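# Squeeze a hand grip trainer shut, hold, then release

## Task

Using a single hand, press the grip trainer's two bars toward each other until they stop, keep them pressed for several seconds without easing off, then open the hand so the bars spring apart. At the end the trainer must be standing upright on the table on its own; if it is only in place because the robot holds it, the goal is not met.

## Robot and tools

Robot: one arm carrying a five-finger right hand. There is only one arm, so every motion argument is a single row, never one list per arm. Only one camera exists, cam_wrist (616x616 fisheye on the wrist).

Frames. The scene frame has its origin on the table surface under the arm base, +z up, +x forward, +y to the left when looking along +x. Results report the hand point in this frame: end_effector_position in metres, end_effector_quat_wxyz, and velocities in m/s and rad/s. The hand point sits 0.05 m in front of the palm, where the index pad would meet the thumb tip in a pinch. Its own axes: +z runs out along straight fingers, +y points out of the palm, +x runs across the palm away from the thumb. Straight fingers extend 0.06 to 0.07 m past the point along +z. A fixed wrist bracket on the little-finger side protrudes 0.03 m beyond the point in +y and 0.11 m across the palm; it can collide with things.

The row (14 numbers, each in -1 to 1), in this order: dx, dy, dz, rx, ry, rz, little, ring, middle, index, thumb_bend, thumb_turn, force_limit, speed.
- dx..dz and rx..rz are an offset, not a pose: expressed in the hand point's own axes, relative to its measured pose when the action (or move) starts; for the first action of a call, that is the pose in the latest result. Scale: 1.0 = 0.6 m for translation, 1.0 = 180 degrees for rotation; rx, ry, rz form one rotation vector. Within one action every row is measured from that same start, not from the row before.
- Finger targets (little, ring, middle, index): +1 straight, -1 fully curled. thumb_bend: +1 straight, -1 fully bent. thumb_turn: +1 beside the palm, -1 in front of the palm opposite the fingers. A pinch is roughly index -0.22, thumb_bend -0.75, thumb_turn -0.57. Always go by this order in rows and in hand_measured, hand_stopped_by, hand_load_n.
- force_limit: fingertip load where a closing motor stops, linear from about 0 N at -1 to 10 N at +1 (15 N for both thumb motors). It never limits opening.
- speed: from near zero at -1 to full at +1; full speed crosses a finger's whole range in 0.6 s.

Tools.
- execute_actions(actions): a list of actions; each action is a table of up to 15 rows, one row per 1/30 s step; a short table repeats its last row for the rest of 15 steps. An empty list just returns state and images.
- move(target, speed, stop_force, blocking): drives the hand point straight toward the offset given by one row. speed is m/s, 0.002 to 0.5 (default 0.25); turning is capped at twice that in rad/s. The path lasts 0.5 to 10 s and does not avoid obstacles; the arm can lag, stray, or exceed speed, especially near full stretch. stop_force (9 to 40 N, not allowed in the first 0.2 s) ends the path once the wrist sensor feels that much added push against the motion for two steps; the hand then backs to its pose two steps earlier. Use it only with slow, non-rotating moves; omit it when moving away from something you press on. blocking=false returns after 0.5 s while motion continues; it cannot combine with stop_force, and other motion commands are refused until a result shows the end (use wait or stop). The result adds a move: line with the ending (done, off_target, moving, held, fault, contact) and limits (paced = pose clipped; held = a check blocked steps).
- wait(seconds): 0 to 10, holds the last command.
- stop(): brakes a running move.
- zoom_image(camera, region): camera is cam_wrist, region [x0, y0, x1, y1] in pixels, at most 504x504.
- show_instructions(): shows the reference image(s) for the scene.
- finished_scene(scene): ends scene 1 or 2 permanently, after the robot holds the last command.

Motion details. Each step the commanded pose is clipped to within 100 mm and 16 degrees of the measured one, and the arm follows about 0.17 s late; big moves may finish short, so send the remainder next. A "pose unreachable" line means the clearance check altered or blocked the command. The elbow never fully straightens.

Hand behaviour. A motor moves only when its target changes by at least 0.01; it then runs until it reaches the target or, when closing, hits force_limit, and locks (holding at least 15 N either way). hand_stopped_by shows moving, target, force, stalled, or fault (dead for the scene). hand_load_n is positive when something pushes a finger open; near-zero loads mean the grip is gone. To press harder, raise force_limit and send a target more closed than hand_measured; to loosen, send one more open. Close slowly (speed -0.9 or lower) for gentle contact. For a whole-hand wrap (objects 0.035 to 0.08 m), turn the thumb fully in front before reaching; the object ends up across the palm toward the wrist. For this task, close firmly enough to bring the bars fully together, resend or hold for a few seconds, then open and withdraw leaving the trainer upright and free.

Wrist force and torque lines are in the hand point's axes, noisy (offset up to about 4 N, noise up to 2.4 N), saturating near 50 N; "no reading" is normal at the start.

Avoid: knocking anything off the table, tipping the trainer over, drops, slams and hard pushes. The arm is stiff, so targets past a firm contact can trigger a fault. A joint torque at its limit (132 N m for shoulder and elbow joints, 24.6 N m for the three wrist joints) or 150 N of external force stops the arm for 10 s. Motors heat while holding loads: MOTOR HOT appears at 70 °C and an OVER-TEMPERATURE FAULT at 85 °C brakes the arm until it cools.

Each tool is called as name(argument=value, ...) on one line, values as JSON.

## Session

execute_actions(actions=[])

Scene clock: 0.00 s.
end_effector_position=(+0.7880, -0.1462, +0.3738) hand_measured=(+1.000, +1.000, +1.000, +1.000, +1.000, +1.000) hand_load_n=(+0.0, +0.0, +0.0, +0.0, +0.0, +0.0) hand_stopped_by=(target, target, target, target, target, target) hand_force_limit=0.00 hand_speed=-0.80 end_effector_quat_wxyz=(-0.525, +0.643, -0.424, +0.362) end_effector_velocity=(+0.000, +0.001, +0.001) end_effector_angular_velocity=(-0.002, -0.000, +0.001)
Joint positions: [-0.903 -0.557  1.196 -1.086  0.365 -1.992]
Joint velocities: [-0.    -0.001 -0.    -0.001 -0.001 -0.   ]
Motor temperatures (°C, as the motors report them): [29 29 29 36 36 39]
Wrist force (N, on the end effector, along its own x y z axes, offset not removed): no reading
Wrist torque (N m, same axes, about the end effector's origin, offset not removed): no reading
Hand target: +0.788, -0.146, +0.374; -0.525, +0.643, -0.424, +0.362
camera_calibration (this result's frames):
cam_wrist: T_world_to_cam=[[-0.22707, 0.0449714, -0.97284, 0.549889], [-0.791785, 0.573086, 0.211302, 0.634116], [0.567024, 0.81826, -0.0945229, -0.159476], [0, 0, 0, 1]] pos_world=[0.717374, -0.257639, 0.385889]

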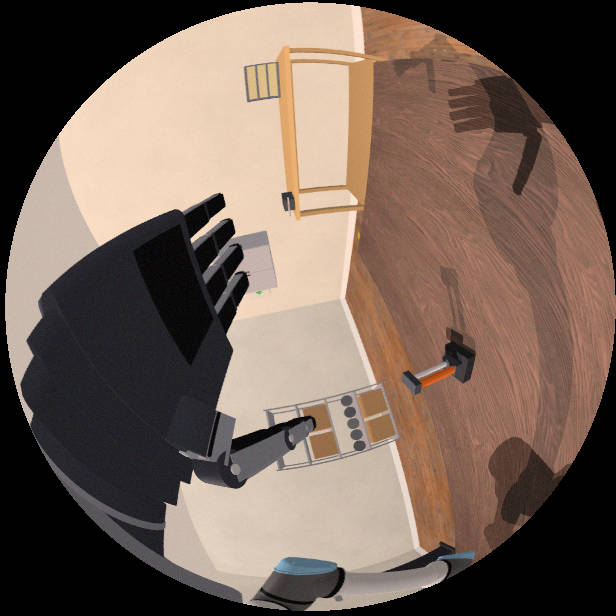

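zoom_image(camera="cam_wrist", region=[395, 320, 485, 410])

Region (395, 320, 485, 410) of cam_wrist's 616x616 image, scaled by 5.600, with more detail than that image has.

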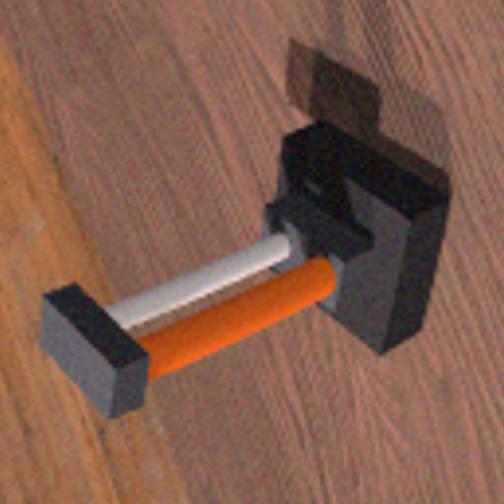

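move(target=[-0.545,0.360,0.1745,0.2067,0.1189,0.5048,1,1,1,1,1,-1,1,0.5], speed=0.4)

Scene clock: 39.07 s.
end_effector_position=(+0.7244, +0.1765, +0.1361) hand_measured=(+1.000, +1.000, +1.000, +1.000, +1.000, -1.000) hand_load_n=(+0.0, +0.0, +0.0, +0.0, +0.0, +0.0) hand_stopped_by=(target, target, target, target, target, target) hand_force_limit=1.00 hand_speed=0.50 end_effector_quat_wxyz=(+0.701, +0.092, +0.701, -0.092) end_effector_velocity=(+0.000, +0.002, -0.001) end_effector_angular_velocity=(+0.010, -0.001, -0.008)
Joint positions: [-0.067 -1.015  1.864 -0.67   1.748 -0.734]
Joint velocities: [ 0.008 -0.    -0.008  0.016  0.012  0.013]
Motor temperatures (°C, as the motors report them): [29 29 29 36 36 39]
Wrist force (N, on the end effector, along its own x y z axes, offset not removed): [4.1 1.1 -0.7]
Wrist torque (N m, same axes, about the end effector's origin, offset not removed): [0.21 -0.62 0.10]
Hand target: +0.724, +0.177, +0.136; +0.701, +0.092, +0.701, -0.092
Off the commanded pose: 0.001 m, 0 deg.
move: done
camera_calibration (this result's frames):
cam_wrist: T_world_to_cam=[[0.246216, 0.958029, 0.146826, -0.366643], [-0.562756, 0.0179728, 0.826427, 0.29743], [0.789102, -0.286107, 0.543562, -0.462777], [0, 0, 0, 1]] pos_world=[0.622832, 0.213506, 0.0595764]

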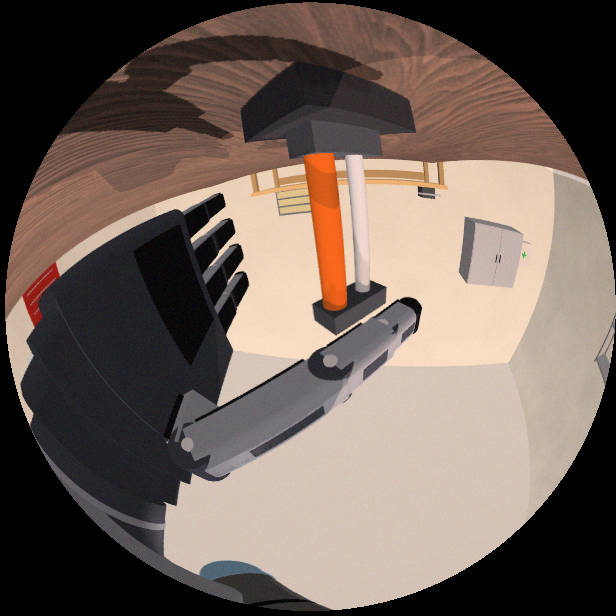

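zoom_image(camera="cam_wrist", region=[230, 50, 430, 200])

zoom_image(camera="cam_wrist", region=[290, 240, 410, 360])

Region (230, 50, 430, 200) of cam_wrist's 616x616 image, scaled by 2.520, with more detail than that image has; it fills the top 378 rows of this view, and the rest is white.

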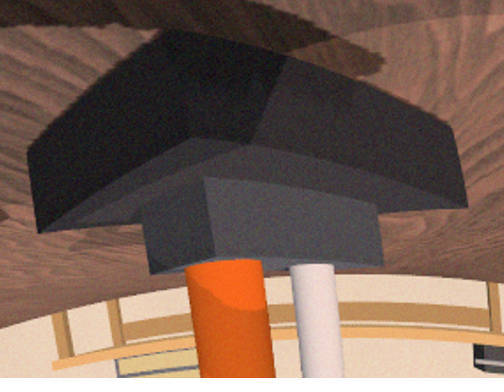

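Region (290, 240, 410, 360) of cam_wrist's 616x616 image, scaled by 4.200, with more detail than that image has.

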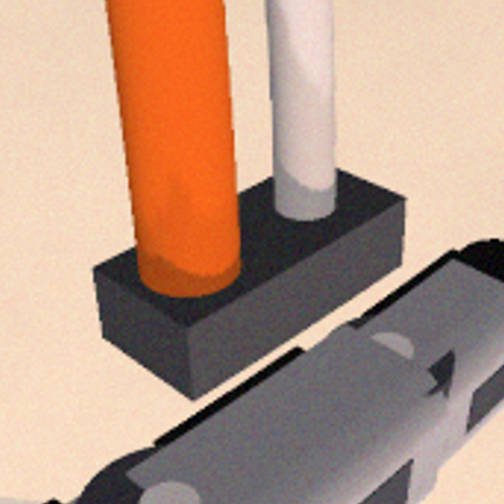

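move(target=[0.0085,0.084,0.115,0,0,0,0.3,0.3,0.3,0.3,1,-1,1,-0.6], speed=0.13)

Scene clock: 62.03 s.
end_effector_position=(+0.8039, +0.2073, +0.1310) hand_measured=(+0.300, +0.300, +0.300, +0.300, +1.000, -1.000) hand_load_n=(+0.0, +0.0, +0.0, +0.0, +0.0, +0.0) hand_stopped_by=(target, target, target, target, target, target) hand_force_limit=1.00 hand_speed=-0.60 end_effector_quat_wxyz=(+0.701, +0.092, +0.701, -0.092) end_effector_velocity=(+0.001, +0.001, -0.000) end_effector_angular_velocity=(+0.000, +0.001, +0.001)
Joint positions: [-0.022 -0.9    1.579 -0.498  1.792 -0.726]
Joint velocities: [ 0.001  0.002 -0.005  0.004 -0.001  0.   ]
Motor temperatures (°C, as the motors report them): [29 29 29 36 36 39]
Wrist force (N, on the end effector, along its own x y z axes, offset not removed): [5.3 0.6 -0.3]
Wrist torque (N m, same axes, about the end effector's origin, offset not removed): [0.11 -0.86 0.16]
Hand target: +0.804, +0.207, +0.131; +0.701, +0.092, +0.701, -0.092
Off the commanded pose: 0.000 m, 0 deg.
move: done
camera_calibration (this result's frames):
cam_wrist: T_world_to_cam=[[0.246183, 0.958032, 0.14686, -0.415003], [-0.562749, 0.0179219, 0.826433, 0.345822], [0.789118, -0.286099, 0.543544, -0.513927], [0, 0, 0, 1]] pos_world=[0.702327, 0.244354, 0.0544909]

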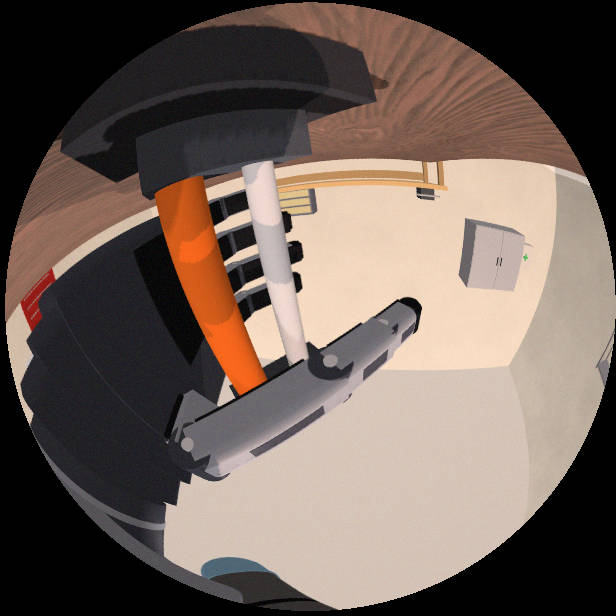

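execute_actions(actions=[[[0,0,0,0,0,0,-0.53,-0.55,-0.57,-0.59,1,-1,1,0.3]],[[0,0,0,0,0,0,-1,-1,-1,-1,1,-1,1,-0.6],[0,0,0,0,0,0,-1,-1,-1,-1,1,-1,1,-0.6],[0,0,0,0,0,0,-1,-1,-1,-1,1,-1,1,-0.6],[0,0,0,0,0,0,-1,-1,-1,-1,1,-1,1,-0.6],[0,0,0,0,0,0,-1,-1,-1,-1,1,-1,1,-0.6],[0,0,0,0,0,0,-1,-1,-1,-1,1,-1,1,-0.6],[0,0,0,0,0,0,-0.988,-0.988,-0.988,-0.988,1,-1,1,-0.6],[0,0,0,0,0,0,-0.988,-0.988,-0.988,-0.988,1,-1,1,-0.6],[0,0,0,0,0,0,-0.988,-0.988,-0.988,-0.988,1,-1,1,-0.6],[0,0,0,0,0,0,-1,-1,-1,-1,1,-1,1,-0.6],[0,0,0,0,0,0,-1,-1,-1,-1,1,-1,1,-0.6],[0,0,0,0,0,0,-1,-1,-1,-1,1,-1,1,-0.6],[0,0,0,0,0,0,-0.988,-0.988,-0.988,-0.988,1,-1,1,-0.7]],[[0,0,0,0,0,0,-1,-1,-1,-1,1,-1,1,-0.75],[0,0,0,0,0,0,-1,-1,-1,-1,1,-1,1,-0.75],[0,0,0,0,0,0,-1,-1,-1,-1,1,-1,1,-0.75],[0,0,0,0,0,0,-0.988,-0.988,-0.988,-0.988,1,-1,1,-0.8],[0,0,0,0,0,0,-0.988,-0.988,-0.988,-0.988,1,-1,1,-0.8],[0,0,0,0,0,0,-0.988,-0.988,-0.988,-0.988,1,-1,1,-0.8],[0,0,0,0,0,0,-1,-1,-1,-1,1,-1,1,-0.8],[0,0,0,0,0,0,-1,-1,-1,-1,1,-1,1,-0.8],[0,0,0,0,0,0,-1,-1,-1,-1,1,-1,1,-0.8],[0,0,0,0,0,0,-0.988,-0.988,-0.988,-0.988,1,-1,1,-0.85],[0,0,0,0,0,0,-0.988,-0.988,-0.988,-0.988,1,-1,1,-0.85],[0,0,0,0,0,0,-0.988,-0.988,-0.988,-0.988,1,-1,1,-0.85],[0,0,0,0,0,0,-1,-1,-1,-1,1,-1,1,-0.85]]])

zoom_image(camera="cam_wrist", region=[90, 100, 390, 430])

Scene clock: 83.70 s.
end_effector_position=(+0.8039, +0.2072, +0.1309) hand_measured=(-0.996, -0.998, -0.998, -0.998, +1.000, -1.000) hand_load_n=(+2.0, +8.0, +6.0, +4.0, +0.0, +0.5) hand_stopped_by=(moving, moving, moving, moving, target, target) hand_force_limit=1.00 hand_speed=-0.85 end_effector_quat_wxyz=(+0.701, +0.092, +0.701, -0.092) end_effector_velocity=(-0.000, -0.001, -0.001) end_effector_angular_velocity=(-0.001, +0.002, -0.002)
Joint positions: [-0.022 -0.9    1.579 -0.498  1.792 -0.726]
Joint velocities: [-0.     0.001 -0.     0.001 -0.    -0.001]
Motor temperatures (°C, as the motors report them): [29 29 29 36 36 39]
Wrist force (N, on the end effector, along its own x y z axes, offset not removed): [0.4 1.9 1.2]
Wrist torque (N m, same axes, about the end effector's origin, offset not removed): [0.12 -0.57 -0.05]
Hand target: +0.804, +0.207, +0.131; +0.701, +0.092, +0.701, -0.092
Off the commanded pose: 0.000 m, 0 deg.
camera_calibration (this result's frames):
cam_wrist: T_world_to_cam=[[0.246294, 0.958004, 0.146858, -0.414987], [-0.562727, 0.0179806, 0.826447, 0.345883], [0.789099, -0.28619, 0.543523, -0.513884], [0, 0, 0, 1]] pos_world=[0.702352, 0.244271, 0.054398]

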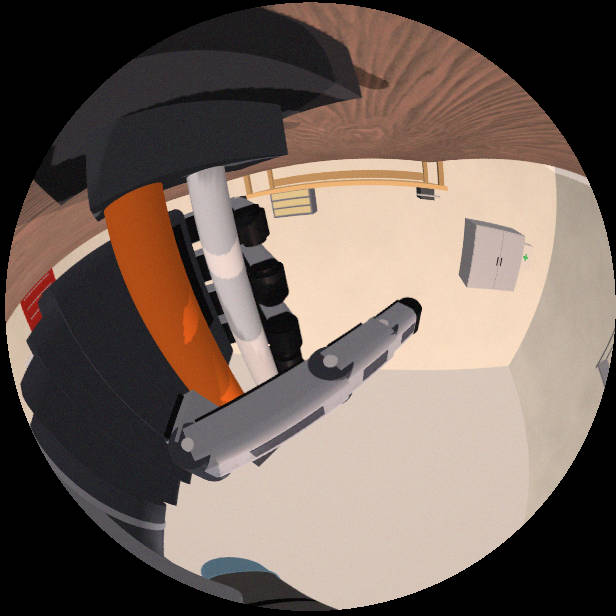

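Region (90, 100, 390, 430) of cam_wrist's 616x616 image, scaled by 1.527, with more detail than that image has; it fills the left 458 columns of this view, and the rest is white.

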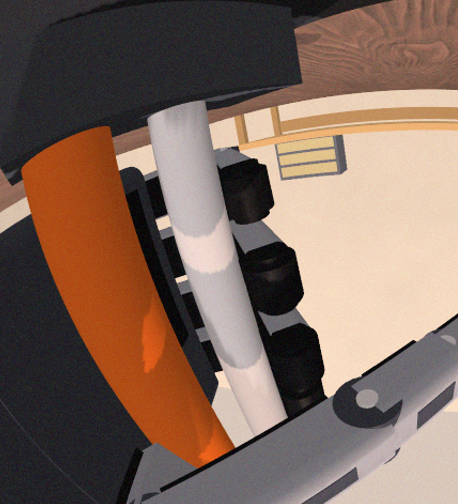

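execute_actions(actions=[[[0,0,0,0,0,0,-1,-1,-1,-1,-1,-1,1,-0.3]],[[0,0,0,0,0,0,-1,-1,-1,-1,-1,-1,1,-0.5]]])

Scene clock: 90.70 s.
end_effector_position=(+0.8039, +0.2072, +0.1309) hand_measured=(-1.000, -0.998, -0.998, -0.998, +0.436, -1.000) hand_load_n=(+3.0, +8.0, +6.0, +4.0, +0.0, +0.5) hand_stopped_by=(target, target, target, target, moving, target) hand_force_limit=1.00 hand_speed=-0.50 end_effector_quat_wxyz=(+0.701, +0.092, +0.701, -0.092) end_effector_velocity=(-0.000, -0.001, -0.000) end_effector_angular_velocity=(-0.000, -0.000, -0.001)
Joint positions: [-0.022 -0.9    1.579 -0.498  1.792 -0.726]
Joint velocities: [-0.     0.001  0.    -0.     0.001  0.   ]
Motor temperatures (°C, as the motors report them): [29 29 29 36 36 39]
Wrist force (N, on the end effector, along its own x y z axes, offset not removed): [0.8 2.8 2.2]
Wrist torque (N m, same axes, about the end effector's origin, offset not removed): [0.18 -0.67 0.10]
Hand target: +0.804, +0.207, +0.131; +0.701, +0.092, +0.701, -0.092
Off the commanded pose: 0.000 m, 0 deg.
camera_calibration (this result's frames):
cam_wrist: T_world_to_cam=[[0.246294, 0.958004, 0.146858, -0.414987], [-0.562727, 0.0179807, 0.826447, 0.345883], [0.789099, -0.28619, 0.543523, -0.513884], [0, 0, 0, 1]] pos_world=[0.702352, 0.244271, 0.0543979]

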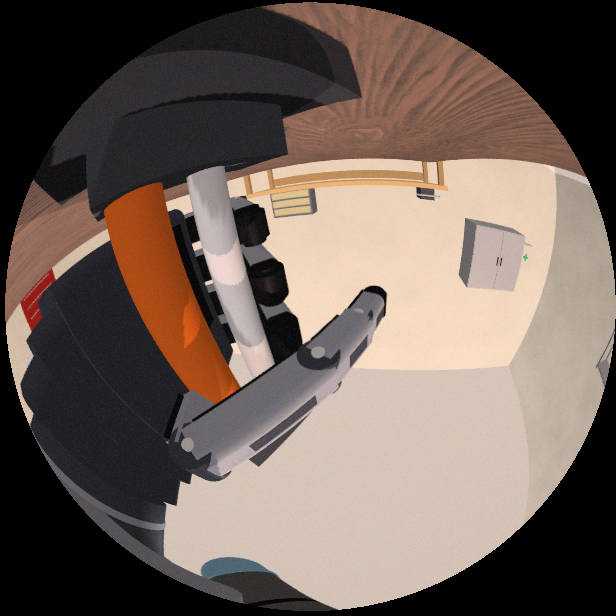

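wait(seconds=0)

Scene clock: 93.20 s.
end_effector_position=(+0.8039, +0.2072, +0.1309) hand_measured=(-1.000, -0.998, -0.998, -0.998, -0.080, -1.000) hand_load_n=(+1.5, +6.0, +4.5, +2.5, +15.0, +4.5) hand_stopped_by=(target, target, target, target, force, target) hand_force_limit=1.00 hand_speed=-0.50 end_effector_quat_wxyz=(+0.701, +0.092, +0.701, -0.092) end_effector_velocity=(+0.000, +0.000, -0.000) end_effector_angular_velocity=(+0.000, +0.001, +0.001)
Joint positions: [-0.022 -0.9    1.579 -0.498  1.792 -0.726]
Joint velocities: [ 0.    -0.    -0.     0.001 -0.001  0.   ]
Motor temperatures (°C, as the motors report them): [29 29 29 36 36 39]
Wrist force (N, on the end effector, along its own x y z axes, offset not removed): [0.6 3.8 0.5]
Wrist torque (N m, same axes, about the end effector's origin, offset not removed): [0.50 -0.55 0.12]
Hand target: +0.804, +0.207, +0.131; +0.701, +0.092, +0.701, -0.092
Off the commanded pose: 0.000 m, 0 deg.
camera_calibration (this result's frames):
cam_wrist: T_world_to_cam=[[0.246294, 0.958004, 0.146858, -0.414987], [-0.562727, 0.0179806, 0.826447, 0.345883], [0.7891, -0.28619, 0.543523, -0.513884], [0, 0, 0, 1]] pos_world=[0.702352, 0.244271, 0.0543979]

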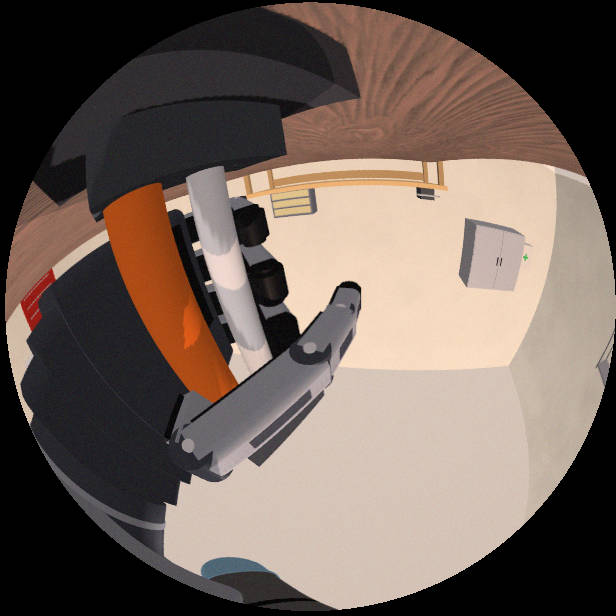

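execute_actions(actions=[[[0,0,0,0,0,0,-1,-1,-1,-1,1,-1,1,1]],[[0,0,0,0,0,0,0.2,0.2,0.2,0.2,1,-1,1,-0.4],[0,0,0,0,0,0,0.2,0.2,0.2,0.2,1,-1,1,-0.4],[0,0,0,0,0,0,0.2,0.2,0.2,0.2,1,-1,1,-0.4],[0,0,0,0,0,0,0.2,0.2,0.2,0.2,1,-1,1,-0.4],[0,0,0,0,0,0,0.2,0.2,0.2,0.2,1,-1,1,-0.4],[0,0,0,0,0,0,0.2,0.2,0.2,0.2,1,-1,1,1]]])

zoom_image(camera="cam_wrist", region=[70, 80, 322, 300])

Scene clock: 104.70 s.
end_effector_position=(+0.8039, +0.2072, +0.1309) hand_measured=(+0.084, +0.086, +0.086, +0.086, +1.000, -1.000) hand_load_n=(+0.0, +0.0, +0.0, +0.0, +0.0, +0.0) hand_stopped_by=(moving, moving, moving, moving, target, target) hand_force_limit=1.00 hand_speed=1.00 end_effector_quat_wxyz=(+0.701, +0.092, +0.701, -0.092) end_effector_velocity=(+0.000, +0.001, +0.000) end_effector_angular_velocity=(-0.000, +0.000, +0.002)
Joint positions: [-0.022 -0.9    1.579 -0.498  1.792 -0.726]
Joint velocities: [ 0.    -0.001 -0.     0.    -0.001 -0.001]
Motor temperatures (°C, as the motors report them): [29 29 29 36 36 39]
Wrist force (N, on the end effector, along its own x y z axes, offset not removed): [4.7 2.4 -0.3]
Wrist torque (N m, same axes, about the end effector's origin, offset not removed): [0.38 -0.76 0.16]
Hand target: +0.804, +0.207, +0.131; +0.701, +0.092, +0.701, -0.092
Off the commanded pose: 0.000 m, 0 deg.
camera_calibration (this result's frames):
cam_wrist: T_world_to_cam=[[0.246294, 0.958004, 0.146858, -0.414987], [-0.562727, 0.0179807, 0.826447, 0.345883], [0.789099, -0.28619, 0.543523, -0.513884], [0, 0, 0, 1]] pos_world=[0.702352, 0.244271, 0.0543978]

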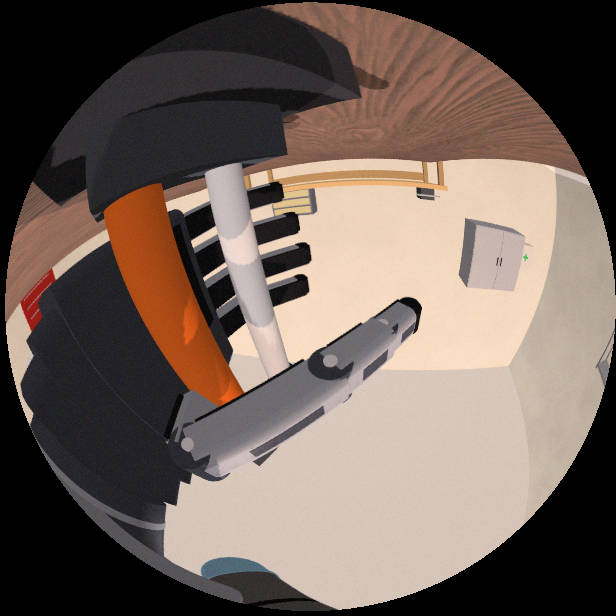

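Region (70, 80, 322, 300) of cam_wrist's 616x616 image, scaled by 2.000, with more detail than that image has; it fills the top 440 rows of this view, and the rest is white.

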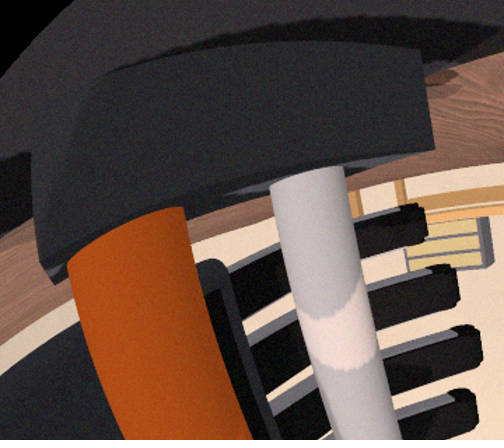

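execute_actions(actions=[[[0,-0.005,-0.001,0.004,0,0,0.2,0.2,0.2,0.2,1,-1,1,1],[0,-0.009,-0.002,0.011,0,0,0.2,0.2,0.2,0.2,1,-1,1,1],[0,-0.013,-0.004,0.021,0,0,0.2,0.2,0.2,0.2,1,-1,1,1],[0,-0.016,-0.006,0.032,0,0,0.2,0.2,0.2,0.2,1,-1,1,1],[0,-0.019,-0.008,0.044,0,0,0.2,0.2,0.2,0.2,1,-1,1,1],[0,-0.022,-0.010,0.056,0,0,0.2,0.2,0.2,0.2,1,-1,1,1],[0,-0.025,-0.012,0.068,0,0,0.2,0.2,0.2,0.2,1,-1,1,1],[0,-0.028,-0.014,0.080,0,0,0.2,0.2,0.2,0.2,1,-1,1,1],[0,-0.030,-0.016,0.091,0,0,0.2,0.2,0.2,0.2,1,-1,1,1],[0,-0.032,-0.017,0.100,0,0,0.2,0.2,0.2,0.2,1,-1,1,1],[0,-0.033,-0.018,0.107,0,0,0.2,0.2,0.2,0.2,1,-1,1,1],[0,-0.033,-0.019,0.111,0,0,0.2,0.2,0.2,0.2,1,-1,1,1],[0,-0.032,-0.019,0.111,0,0,0.2,0.2,0.2,0.2,1,-1,1,1],[0,-0.030,-0.018,0.111,0,0,0.2,0.2,0.2,0.2,1,-1,1,1],[0,-0.027,-0.017,0.111,0,0,0.2,0.2,0.2,0.2,1,-1,1,1]]])

wait(seconds=1)

Scene clock: 170.53 s.
end_effector_position=(+0.7888, +0.1957, +0.1325) hand_measured=(+0.200, +0.200, +0.200, +0.200, +1.000, -1.000) hand_load_n=(+0.0, +0.0, +0.0, +0.0, +0.0, +0.0) hand_stopped_by=(target, target, target, target, target, target) hand_force_limit=1.00 hand_speed=1.00 end_effector_quat_wxyz=(+0.686, +0.177, +0.682, -0.184) end_effector_velocity=(-0.016, -0.015, -0.003) end_effector_angular_velocity=(+0.002, +0.010, -0.557)
Joint positions: [ 0.044 -0.895  1.466 -0.179  2.025 -0.646]
Joint velocities: [ 0.147  0.109 -0.408  0.83   0.46   0.276]
Motor temperatures (°C, as the motors report them): [30 29 29 36 36 39]
Wrist force (N, on the end effector, along its own x y z axes, offset not removed): [2.8 2.0 -0.7]
Wrist torque (N m, same axes, about the end effector's origin, offset not removed): [0.30 -0.42 0.08]
Hand target: +0.788, +0.196, +0.132; +0.678, +0.203, +0.675, -0.209
Off the commanded pose: 0.002 m, 5 deg.
camera_calibration (this result's frames):
cam_wrist: T_world_to_cam=[[0.480798, 0.86574, 0.139025, -0.566327], [-0.542676, 0.169266, 0.82271, 0.291385], [0.688721, -0.471003, 0.551199, -0.391802], [0, 0, 0, 1]] pos_world=[0.700259, 0.25643, 0.0549691]

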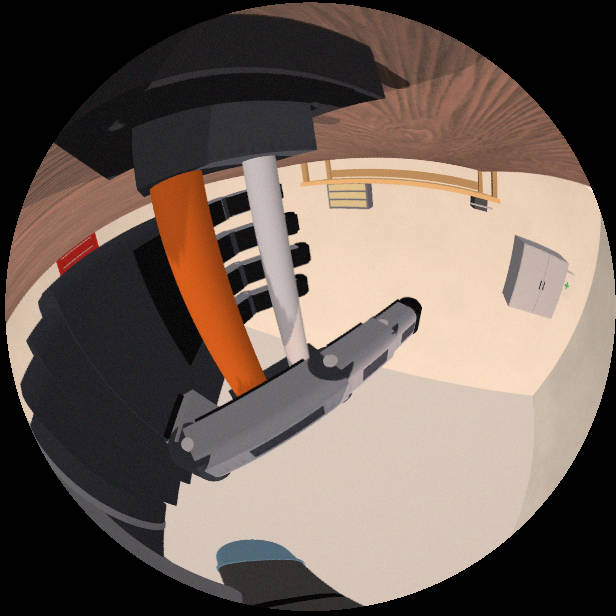

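Scene clock: 171.53 s.
end_effector_position=(+0.7882, +0.1955, +0.1320) hand_measured=(+0.200, +0.200, +0.200, +0.200, +1.000, -1.000) hand_load_n=(+0.0, +0.0, +0.0, +0.0, +0.0, +0.0) hand_stopped_by=(target, target, target, target, target, target) hand_force_limit=1.00 hand_speed=1.00 end_effector_quat_wxyz=(+0.678, +0.203, +0.675, -0.209) end_effector_velocity=(+0.000, +0.000, +0.001) end_effector_angular_velocity=(+0.001, -0.002, +0.001)
Joint positions: [ 0.065 -0.875  1.401 -0.059  2.084 -0.604]
Joint velocities: [-0.    -0.001 -0.    -0.001  0.001  0.001]
Motor temperatures (°C, as the motors report them): [30 29 29 36 36 39]
Wrist force (N, on the end effector, along its own x y z axes, offset not removed): [4.2 3.7 -0.9]
Wrist torque (N m, same axes, about the end effector's origin, offset not removed): [0.62 -0.72 0.20]
Hand target: +0.788, +0.196, +0.132; +0.678, +0.203, +0.675, -0.209
Off the commanded pose: 0.002 m, 1 deg.
wait: 1.00 s; at rest by 0.40 s
camera_calibration (this result's frames):
cam_wrist: T_world_to_cam=[[0.543522, 0.827675, 0.139776, -0.607943], [-0.527442, 0.207219, 0.823932, 0.271861], [0.652984, -0.521549, 0.549179, -0.352833], [0, 0, 0, 1]] pos_world=[0.704216, 0.262825, 0.05475]

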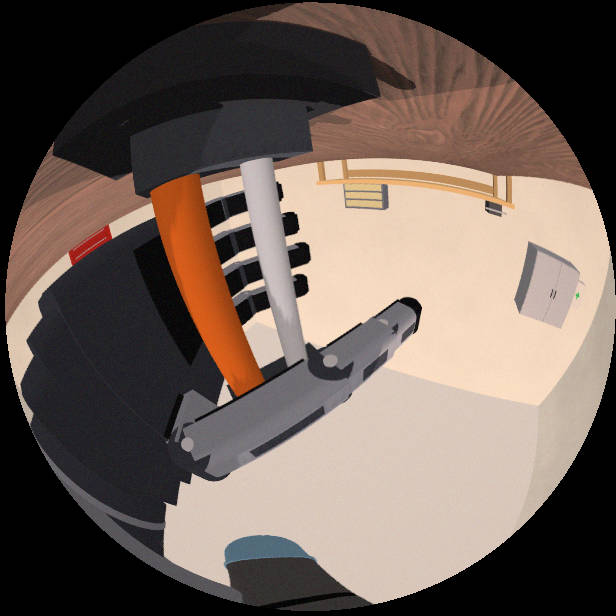

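zoom_image(camera="cam_wrist", region=[40, 10, 400, 260])

Region (40, 10, 400, 260) of cam_wrist's 616x616 image, scaled by 1.400, with more detail than that image has; it fills the top 350 rows of this view, and the rest is white.

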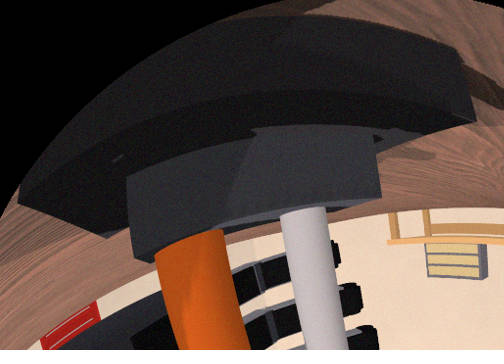

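move(target=[0.0015,-0.014,0.0087,0.072,0,0,-0.2,-0.2,-0.2,-0.2,1,-1,1,0], speed=0.25)

zoom_image(camera="cam_wrist", region=[40, 10, 400, 260])

Scene clock: 195.27 s.
end_effector_position=(+0.7878, +0.1856, +0.1312) hand_measured=(-0.200, -0.200, -0.200, -0.200, +1.000, -1.000) hand_load_n=(+0.0, +0.0, +0.0, +0.0, +0.0, +0.0) hand_stopped_by=(target, target, target, target, target, target) hand_force_limit=1.00 hand_speed=0.00 end_effector_quat_wxyz=(+0.651, +0.277, +0.648, -0.283) end_effector_velocity=(+0.000, -0.001, -0.001) end_effector_angular_velocity=(+0.003, +0.000, -0.015)
Joint positions: [ 0.108 -0.77   1.163  0.323  2.233 -0.444]
Joint velocities: [ 0.002  0.01  -0.021  0.03   0.006  0.015]
Motor temperatures (°C, as the motors report them): [30 29 29 36 36 39]
Wrist force (N, on the end effector, along its own x y z axes, offset not removed): [4.4 -1.3 -0.2]
Wrist torque (N m, same axes, about the end effector's origin, offset not removed): [-0.07 -0.82 0.16]
Hand target: +0.788, +0.186, +0.131; +0.650, +0.278, +0.648, -0.283
Off the commanded pose: 0.000 m, 0 deg.
move: done
camera_calibration (this result's frames):
cam_wrist: T_world_to_cam=[[0.71392, 0.68585, 0.141165, -0.707469], [-0.469708, 0.319545, 0.822961, 0.208187], [0.51932, -0.653835, 0.550279, -0.227588], [0, 0, 0, 1]] pos_world=[0.721054, 0.269888, 0.0537768]

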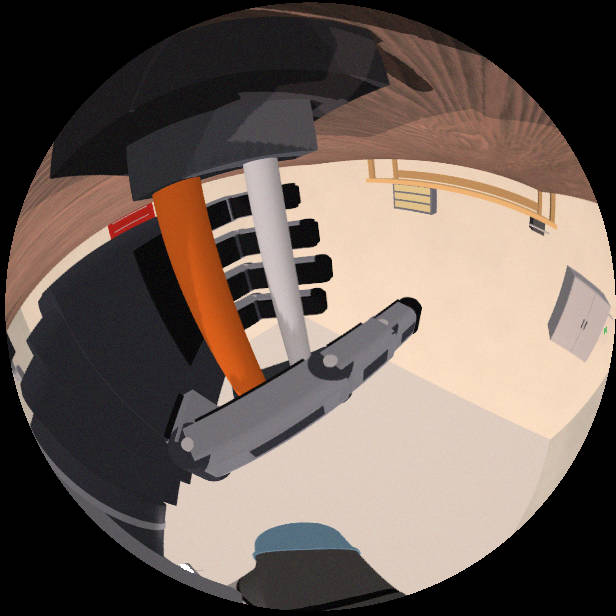

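Region (40, 10, 400, 260) of cam_wrist's 616x616 image, scaled by 1.400, with more detail than that image has; it fills the top 350 rows of this view, and the rest is white.

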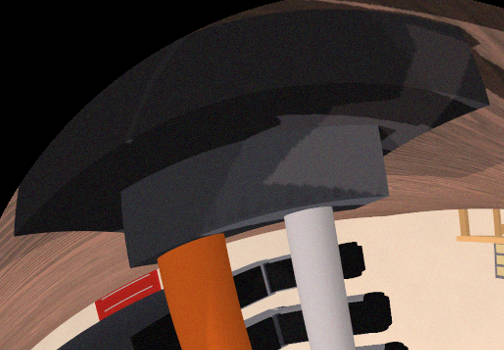

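Palm is in contact; squeeze.

execute_actions(actions=[[[0,0,0,0,0,0,-1,-1,-1,-1,1,-1,1,-0.4]],[[0,0,0,0,0,0,-1,-1,-1,-1,1,-1,1,-0.6],[0,0,0,0,0,0,-1,-1,-1,-1,1,-1,1,-0.6],[0,0,0,0,0,0,-1,-1,-1,-1,1,-1,1,-0.6],[0,0,0,0,0,0,-0.988,-0.988,-0.988,-0.988,1,-1,1,-0.6],[0,0,0,0,0,0,-0.988,-0.988,-0.988,-0.988,1,-1,1,-0.6],[0,0,0,0,0,0,-0.988,-0.988,-0.988,-0.988,1,-1,1,-0.6],[0,0,0,0,0,0,-1,-1,-1,-1,1,-1,1,-0.7],[0,0,0,0,0,0,-1,-1,-1,-1,1,-1,1,-0.7],[0,0,0,0,0,0,-1,-1,-1,-1,1,-1,1,-0.7],[0,0,0,0,0,0,-0.988,-0.988,-0.988,-0.988,1,-1,1,-0.75],[0,0,0,0,0,0,-0.988,-0.988,-0.988,-0.988,1,-1,1,-0.75],[0,0,0,0,0,0,-0.988,-0.988,-0.988,-0.988,1,-1,1,-0.75],[0,0,0,0,0,0,-1,-1,-1,-1,1,-1,1,-0.8]]])

wait(seconds=0.5)

zoom_image(camera="cam_wrist", region=[90, 100, 390, 430])

Scene clock: 210.37 s.
end_effector_position=(+0.7878, +0.1856, +0.1311) hand_measured=(-0.880, -0.878, -0.880, -0.878, +1.000, -1.000) hand_load_n=(+0.0, +2.0, +2.0, +2.5, +0.0, +0.0) hand_stopped_by=(moving, moving, moving, moving, target, target) hand_force_limit=1.00 hand_speed=-0.80 end_effector_quat_wxyz=(+0.651, +0.277, +0.648, -0.283) end_effector_velocity=(-0.000, +0.000, +0.000) end_effector_angular_velocity=(-0.001, -0.001, +0.000)
Joint positions: [ 0.108 -0.77   1.163  0.323  2.233 -0.444]
Joint velocities: [-0.    -0.     0.    -0.001  0.001  0.   ]
Motor temperatures (°C, as the motors report them): [30 29 29 36 36 39]
Wrist force (N, on the end effector, along its own x y z axes, offset not removed): [3.3 2.5 -2.0]
Wrist torque (N m, same axes, about the end effector's origin, offset not removed): [0.60 -0.69 0.35]
Hand target: +0.788, +0.186, +0.131; +0.651, +0.277, +0.648, -0.283
Off the commanded pose: 0.000 m, 0 deg.
camera_calibration (this result's frames):
cam_wrist: T_world_to_cam=[[0.713958, 0.685809, 0.141174, -0.707471], [-0.469688, 0.319558, 0.822967, 0.208214], [0.519285, -0.653872, 0.550268, -0.227577], [0, 0, 0, 1]] pos_world=[0.721078, 0.269848, 0.0537514]

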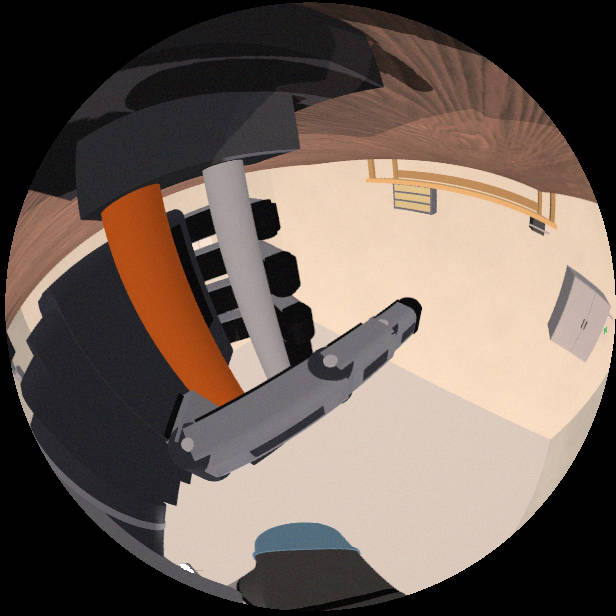

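Scene clock: 210.87 s.
end_effector_position=(+0.7878, +0.1856, +0.1311) hand_measured=(-1.000, -0.998, -0.998, -0.998, +1.000, -1.000) hand_load_n=(+0.0, +9.0, +8.5, +7.0, +0.0, +0.0) hand_stopped_by=(target, target, target, target, target, target) hand_force_limit=1.00 hand_speed=-0.80 end_effector_quat_wxyz=(+0.651, +0.277, +0.648, -0.283) end_effector_velocity=(-0.000, -0.001, -0.001) end_effector_angular_velocity=(-0.001, +0.002, -0.002)
Joint positions: [ 0.108 -0.77   1.163  0.323  2.233 -0.444]
Joint velocities: [ 0.     0.001 -0.     0.001  0.001 -0.001]
Motor temperatures (°C, as the motors report them): [30 29 29 36 36 39]
Wrist force (N, on the end effector, along its own x y z axes, offset not removed): [2.6 4.2 0.2]
Wrist torque (N m, same axes, about the end effector's origin, offset not removed): [0.56 -0.94 0.46]
Hand target: +0.788, +0.186, +0.131; +0.651, +0.277, +0.648, -0.283
Off the commanded pose: 0.000 m, 0 deg.
wait: 0.50 s; no rest
camera_calibration (this result's frames):
cam_wrist: T_world_to_cam=[[0.71397, 0.685799, 0.141161, -0.707474], [-0.469672, 0.319569, 0.822973, 0.208199], [0.519283, -0.653878, 0.550263, -0.227572], [0, 0, 0, 1]] pos_world=[0.721075, 0.269846, 0.0537507]

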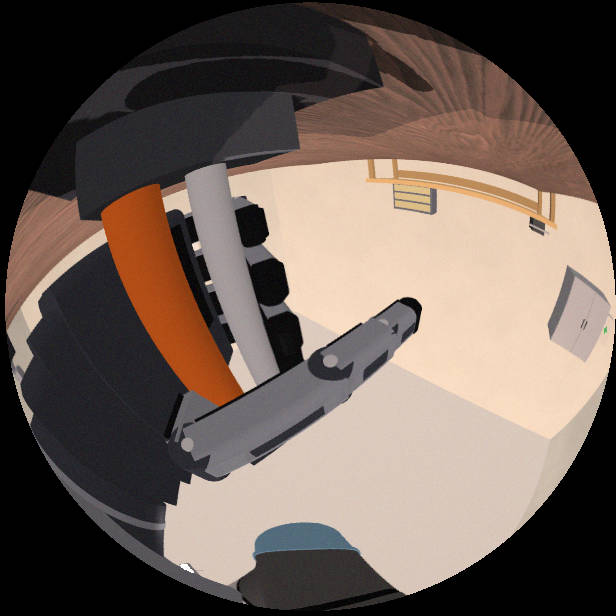

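Region (90, 100, 390, 430) of cam_wrist's 616x616 image, scaled by 1.527, with more detail than that image has; it fills the left 458 columns of this view, and the rest is white.

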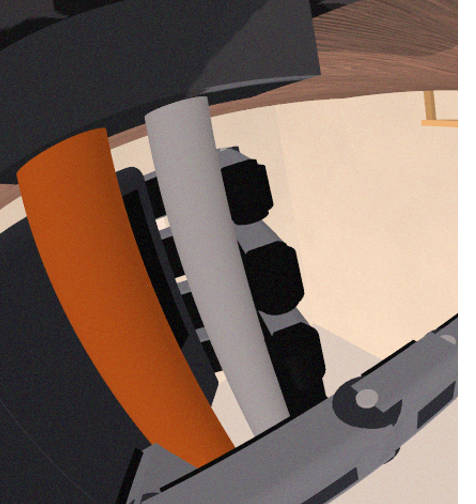

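execute_actions(actions=[[[0,0,0,0,0,0,-0.2,-0.2,-0.2,-0.2,1,-1,1,-0.4],[0,0,0,0,0,0,-0.2,-0.2,-0.2,-0.2,1,-1,1,-0.4],[0,0,0,0,0,0,-0.2,-0.2,-0.2,-0.2,1,-1,1,-0.4],[0,0,0,0,0,0,-0.2,-0.2,-0.2,-0.2,1,-1,1,-0.4],[0,0,0,0,0,0,-0.2,-0.2,-0.2,-0.2,1,-1,1,-0.4],[0,0,0,0,0,0,-0.2,-0.2,-0.2,-0.2,1,-1,1,0.7]]])

zoom_image(camera="cam_wrist", region=[10, 0, 400, 260])

Scene clock: 241.13 s.
end_effector_position=(+0.7878, +0.1855, +0.1311) hand_measured=(-0.200, -0.200, -0.200, -0.200, +1.000, -1.000) hand_load_n=(+0.0, +0.0, +0.0, +0.0, +0.0, +0.0) hand_stopped_by=(moving, moving, moving, moving, target, target) hand_force_limit=1.00 hand_speed=0.70 end_effector_quat_wxyz=(+0.651, +0.277, +0.648, -0.283) end_effector_velocity=(+0.000, +0.001, +0.000) end_effector_angular_velocity=(+0.001, +0.000, +0.000)
Joint positions: [ 0.108 -0.77   1.163  0.323  2.233 -0.444]
Joint velocities: [-0.    -0.001 -0.001  0.001 -0.     0.   ]
Motor temperatures (°C, as the motors report them): [30 29 29 36 36 39]
Wrist force (N, on the end effector, along its own x y z axes, offset not removed): [3.2 0.9 -2.9]
Wrist torque (N m, same axes, about the end effector's origin, offset not removed): [0.35 -0.54 0.17]
Hand target: +0.788, +0.186, +0.131; +0.651, +0.277, +0.648, -0.283
Off the commanded pose: 0.000 m, 0 deg.
camera_calibration (this result's frames):
cam_wrist: T_world_to_cam=[[0.714028, 0.685749, 0.14111, -0.707479], [-0.469609, 0.319624, 0.822987, 0.208158], [0.519261, -0.653902, 0.550254, -0.22754], [0, 0, 0, 1]] pos_world=[0.721065, 0.269832, 0.0537261]

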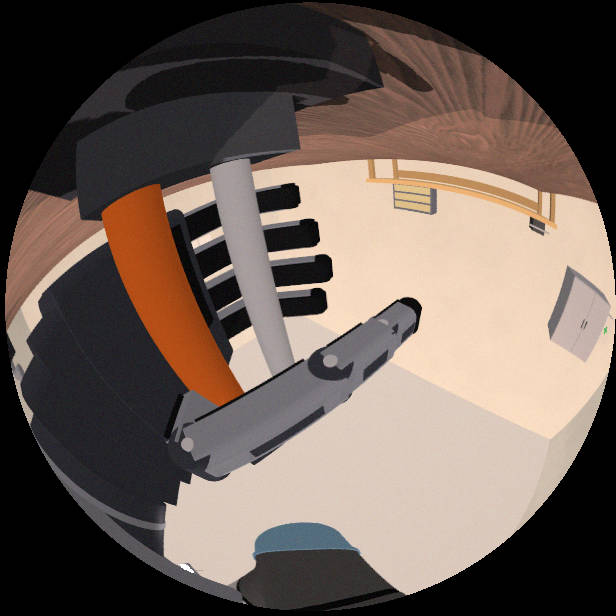

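Region (10, 0, 400, 260) of cam_wrist's 616x616 image, scaled by 1.292, with more detail than that image has.

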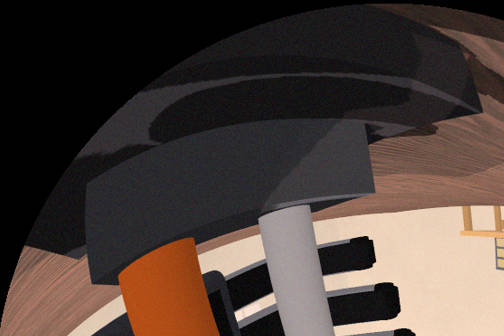

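move(target=[0.003,-0.0185,-0.0142,0.067,0,0,-0.2,-0.2,-0.2,-0.2,1,-1,1,0], speed=0.25)

move(target=[0.02,0,0,0,0,0,-0.5,-0.5,-0.5,-0.5,1,-1,1,0], speed=0.005, stop_force=20)

Scene clock: 260.50 s.
end_effector_position=(+0.7738, +0.1840, +0.1293) hand_measured=(-0.200, -0.200, -0.200, -0.200, +1.000, -1.000) hand_load_n=(+0.0, +0.0, +0.0, +0.0, +0.0, +0.0) hand_stopped_by=(target, target, target, target, target, target) hand_force_limit=1.00 hand_speed=0.00 end_effector_quat_wxyz=(+0.618, +0.343, +0.615, -0.349) end_effector_velocity=(-0.001, -0.001, -0.001) end_effector_angular_velocity=(+0.002, +0.000, -0.020)
Joint positions: [ 0.148 -0.651  0.923  0.731  2.329 -0.234]
Joint velocities: [ 0.002  0.016 -0.029  0.043  0.004  0.022]
Motor temperatures (°C, as the motors report them): [30 29 29 36 36 39]
Wrist force (N, on the end effector, along its own x y z axes, offset not removed): [4.3 1.9 -1.3]
Wrist torque (N m, same axes, about the end effector's origin, offset not removed): [0.41 -0.67 0.17]
Hand target: +0.774, +0.184, +0.129; +0.618, +0.344, +0.614, -0.350
Off the commanded pose: 0.000 m, 0 deg.
move: done
camera_calibration (this result's frames):
cam_wrist: T_world_to_cam=[[0.840258, 0.523104, 0.142582, -0.764138], [-0.394754, 0.409972, 0.822248, 0.129111], [0.371666, -0.747185, 0.55098, -0.0889917], [0, 0, 0, 1]] pos_world=[0.726115, 0.280298, 0.0518239]

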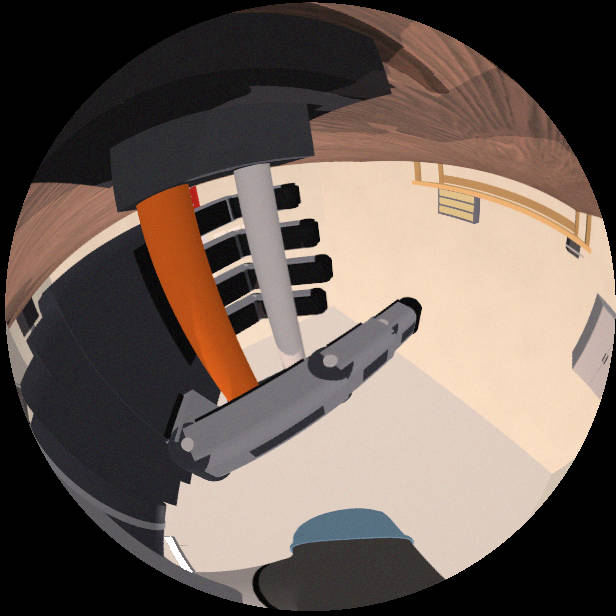

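Scene clock: 262.30 s.
end_effector_position=(+0.7738, +0.1840, +0.1225) hand_measured=(-0.500, -0.500, -0.500, -0.500, +1.000, -1.000) hand_load_n=(+0.0, +0.0, +0.0, +0.0, +0.0, +0.0) hand_stopped_by=(target, target, target, target, target, target) hand_force_limit=1.00 hand_speed=0.00 end_effector_quat_wxyz=(+0.618, +0.344, +0.615, -0.349) end_effector_velocity=(+0.000, -0.000, +0.001) end_effector_angular_velocity=(-0.000, +0.002, -0.000)
Joint positions: [ 0.155 -0.639  0.915  0.733  2.334 -0.225]
Joint velocities: [-0.002 -0.001 -0.     0.    -0.002 -0.004]
Motor temperatures (°C, as the motors report them): [30 29 29 36 36 39]
Wrist force (N, on the end effector, along its own x y z axes, offset not removed): [-27.2 -6.0 -5.3]
Wrist torque (N m, same axes, about the end effector's origin, offset not removed): [0.19 1.10 -1.58]
Hand target: +0.774, +0.184, +0.123; +0.618, +0.343, +0.615, -0.349
Off the commanded pose: 0.005 m, 0 deg.
move: contact
camera_calibration (this result's frames):
cam_wrist: T_world_to_cam=[[0.840239, 0.523062, 0.142845, -0.763175], [-0.395113, 0.410237, 0.821943, 0.135048], [0.371327, -0.747069, 0.551366, -0.0850723], [0, 0, 0, 1]] pos_world=[0.726198, 0.280232, 0.0449201]

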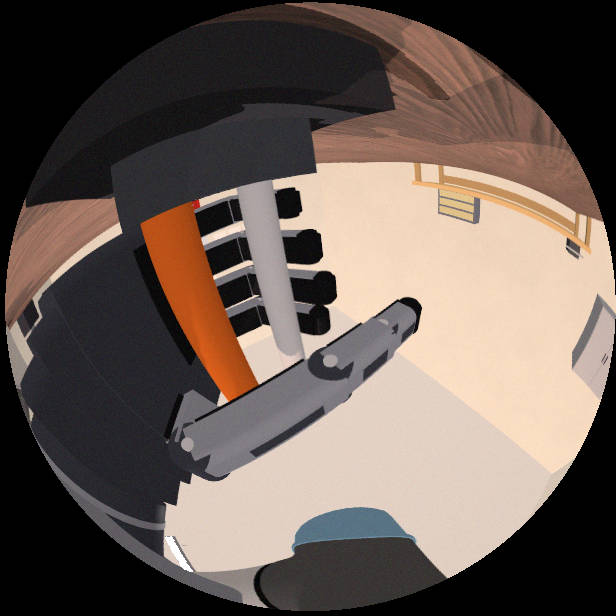

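execute_actions(actions=[[[0,0,0,0,0,0,-1,-1,-1,-1,1,-1,1,-0.6]]])

wait(seconds=0.5)

Scene clock: 267.07 s.
end_effector_position=(+0.7738, +0.1840, +0.1226) hand_measured=(-0.764, -0.764, -0.764, -0.764, +1.000, -1.000) hand_load_n=(+1.0, +5.5, +2.5, +1.0, +0.0, +0.0) hand_stopped_by=(moving, moving, moving, moving, target, target) hand_force_limit=1.00 hand_speed=-0.60 end_effector_quat_wxyz=(+0.618, +0.344, +0.615, -0.349) end_effector_velocity=(+0.000, +0.001, +0.001) end_effector_angular_velocity=(+0.001, -0.002, +0.003)
Joint positions: [ 0.155 -0.639  0.915  0.733  2.334 -0.225]
Joint velocities: [ 0.    -0.001 -0.001 -0.002  0.    -0.   ]
Motor temperatures (°C, as the motors report them): [30 29 29 36 36 39]
Wrist force (N, on the end effector, along its own x y z axes, offset not removed): [-22.1 0.9 5.8]
Wrist torque (N m, same axes, about the end effector's origin, offset not removed): [0.22 0.40 -0.74]
Hand target: +0.774, +0.184, +0.122; +0.618, +0.344, +0.615, -0.349
Off the commanded pose: 0.000 m, 0 deg.
camera_calibration (this result's frames):
cam_wrist: T_world_to_cam=[[0.840209, 0.523075, 0.142973, -0.763201], [-0.395243, 0.410227, 0.821886, 0.135042], [0.371256, -0.747065, 0.551418, -0.0850599], [0, 0, 0, 1]] pos_world=[0.726202, 0.280268, 0.0450316]

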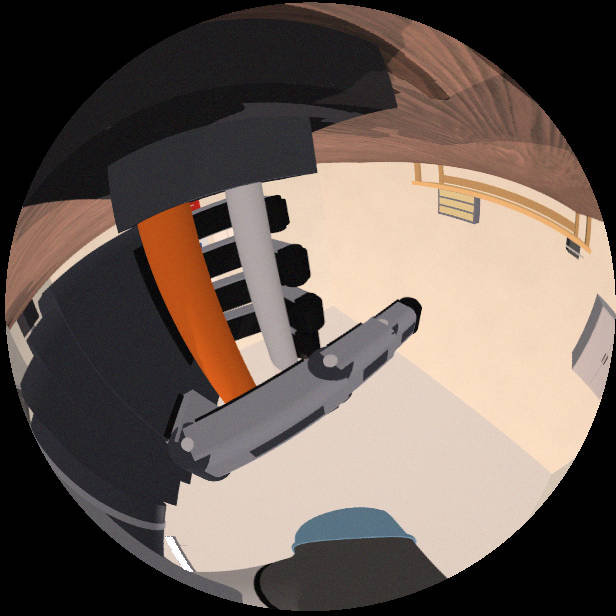

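Scene clock: 267.57 s.
end_effector_position=(+0.7738, +0.1840, +0.1225) hand_measured=(-0.938, -0.894, -0.916, -0.936, +1.000, -1.000) hand_load_n=(+11.5, +0.5, +5.5, +11.5, +0.0, +0.0) hand_stopped_by=(force, force, force, force, target, target) hand_force_limit=1.00 hand_speed=-0.60 end_effector_quat_wxyz=(+0.618, +0.344, +0.615, -0.349) end_effector_velocity=(+0.000, +0.001, +0.001) end_effector_angular_velocity=(+0.001, -0.002, +0.001)
Joint positions: [ 0.155 -0.639  0.914  0.733  2.334 -0.225]
Joint velocities: [-0.    -0.001  0.    -0.001  0.     0.   ]
Motor temperatures (°C, as the motors report them): [30 29 29 36 36 39]
Wrist force (N, on the end effector, along its own x y z axes, offset not removed): [-24.8 4.9 8.2]
Wrist torque (N m, same axes, about the end effector's origin, offset not removed): [0.51 0.30 -0.49]
Hand target: +0.774, +0.184, +0.122; +0.618, +0.344, +0.615, -0.349
Off the commanded pose: 0.000 m, 0 deg.
wait: 0.50 s; at rest by 0.40 s
camera_calibration (this result's frames):
cam_wrist: T_world_to_cam=[[0.840222, 0.523073, 0.142905, -0.763183], [-0.395179, 0.410237, 0.821912, 0.135078], [0.371295, -0.747061, 0.551397, -0.0850627], [0, 0, 0, 1]] pos_world=[0.726207, 0.280239, 0.0449433]

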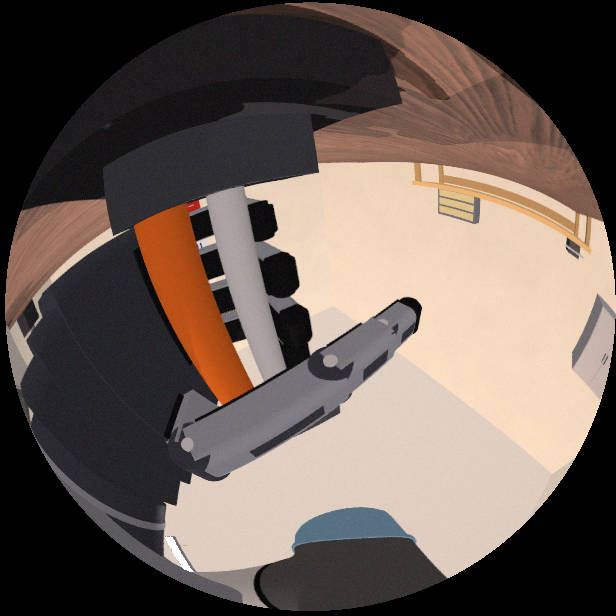

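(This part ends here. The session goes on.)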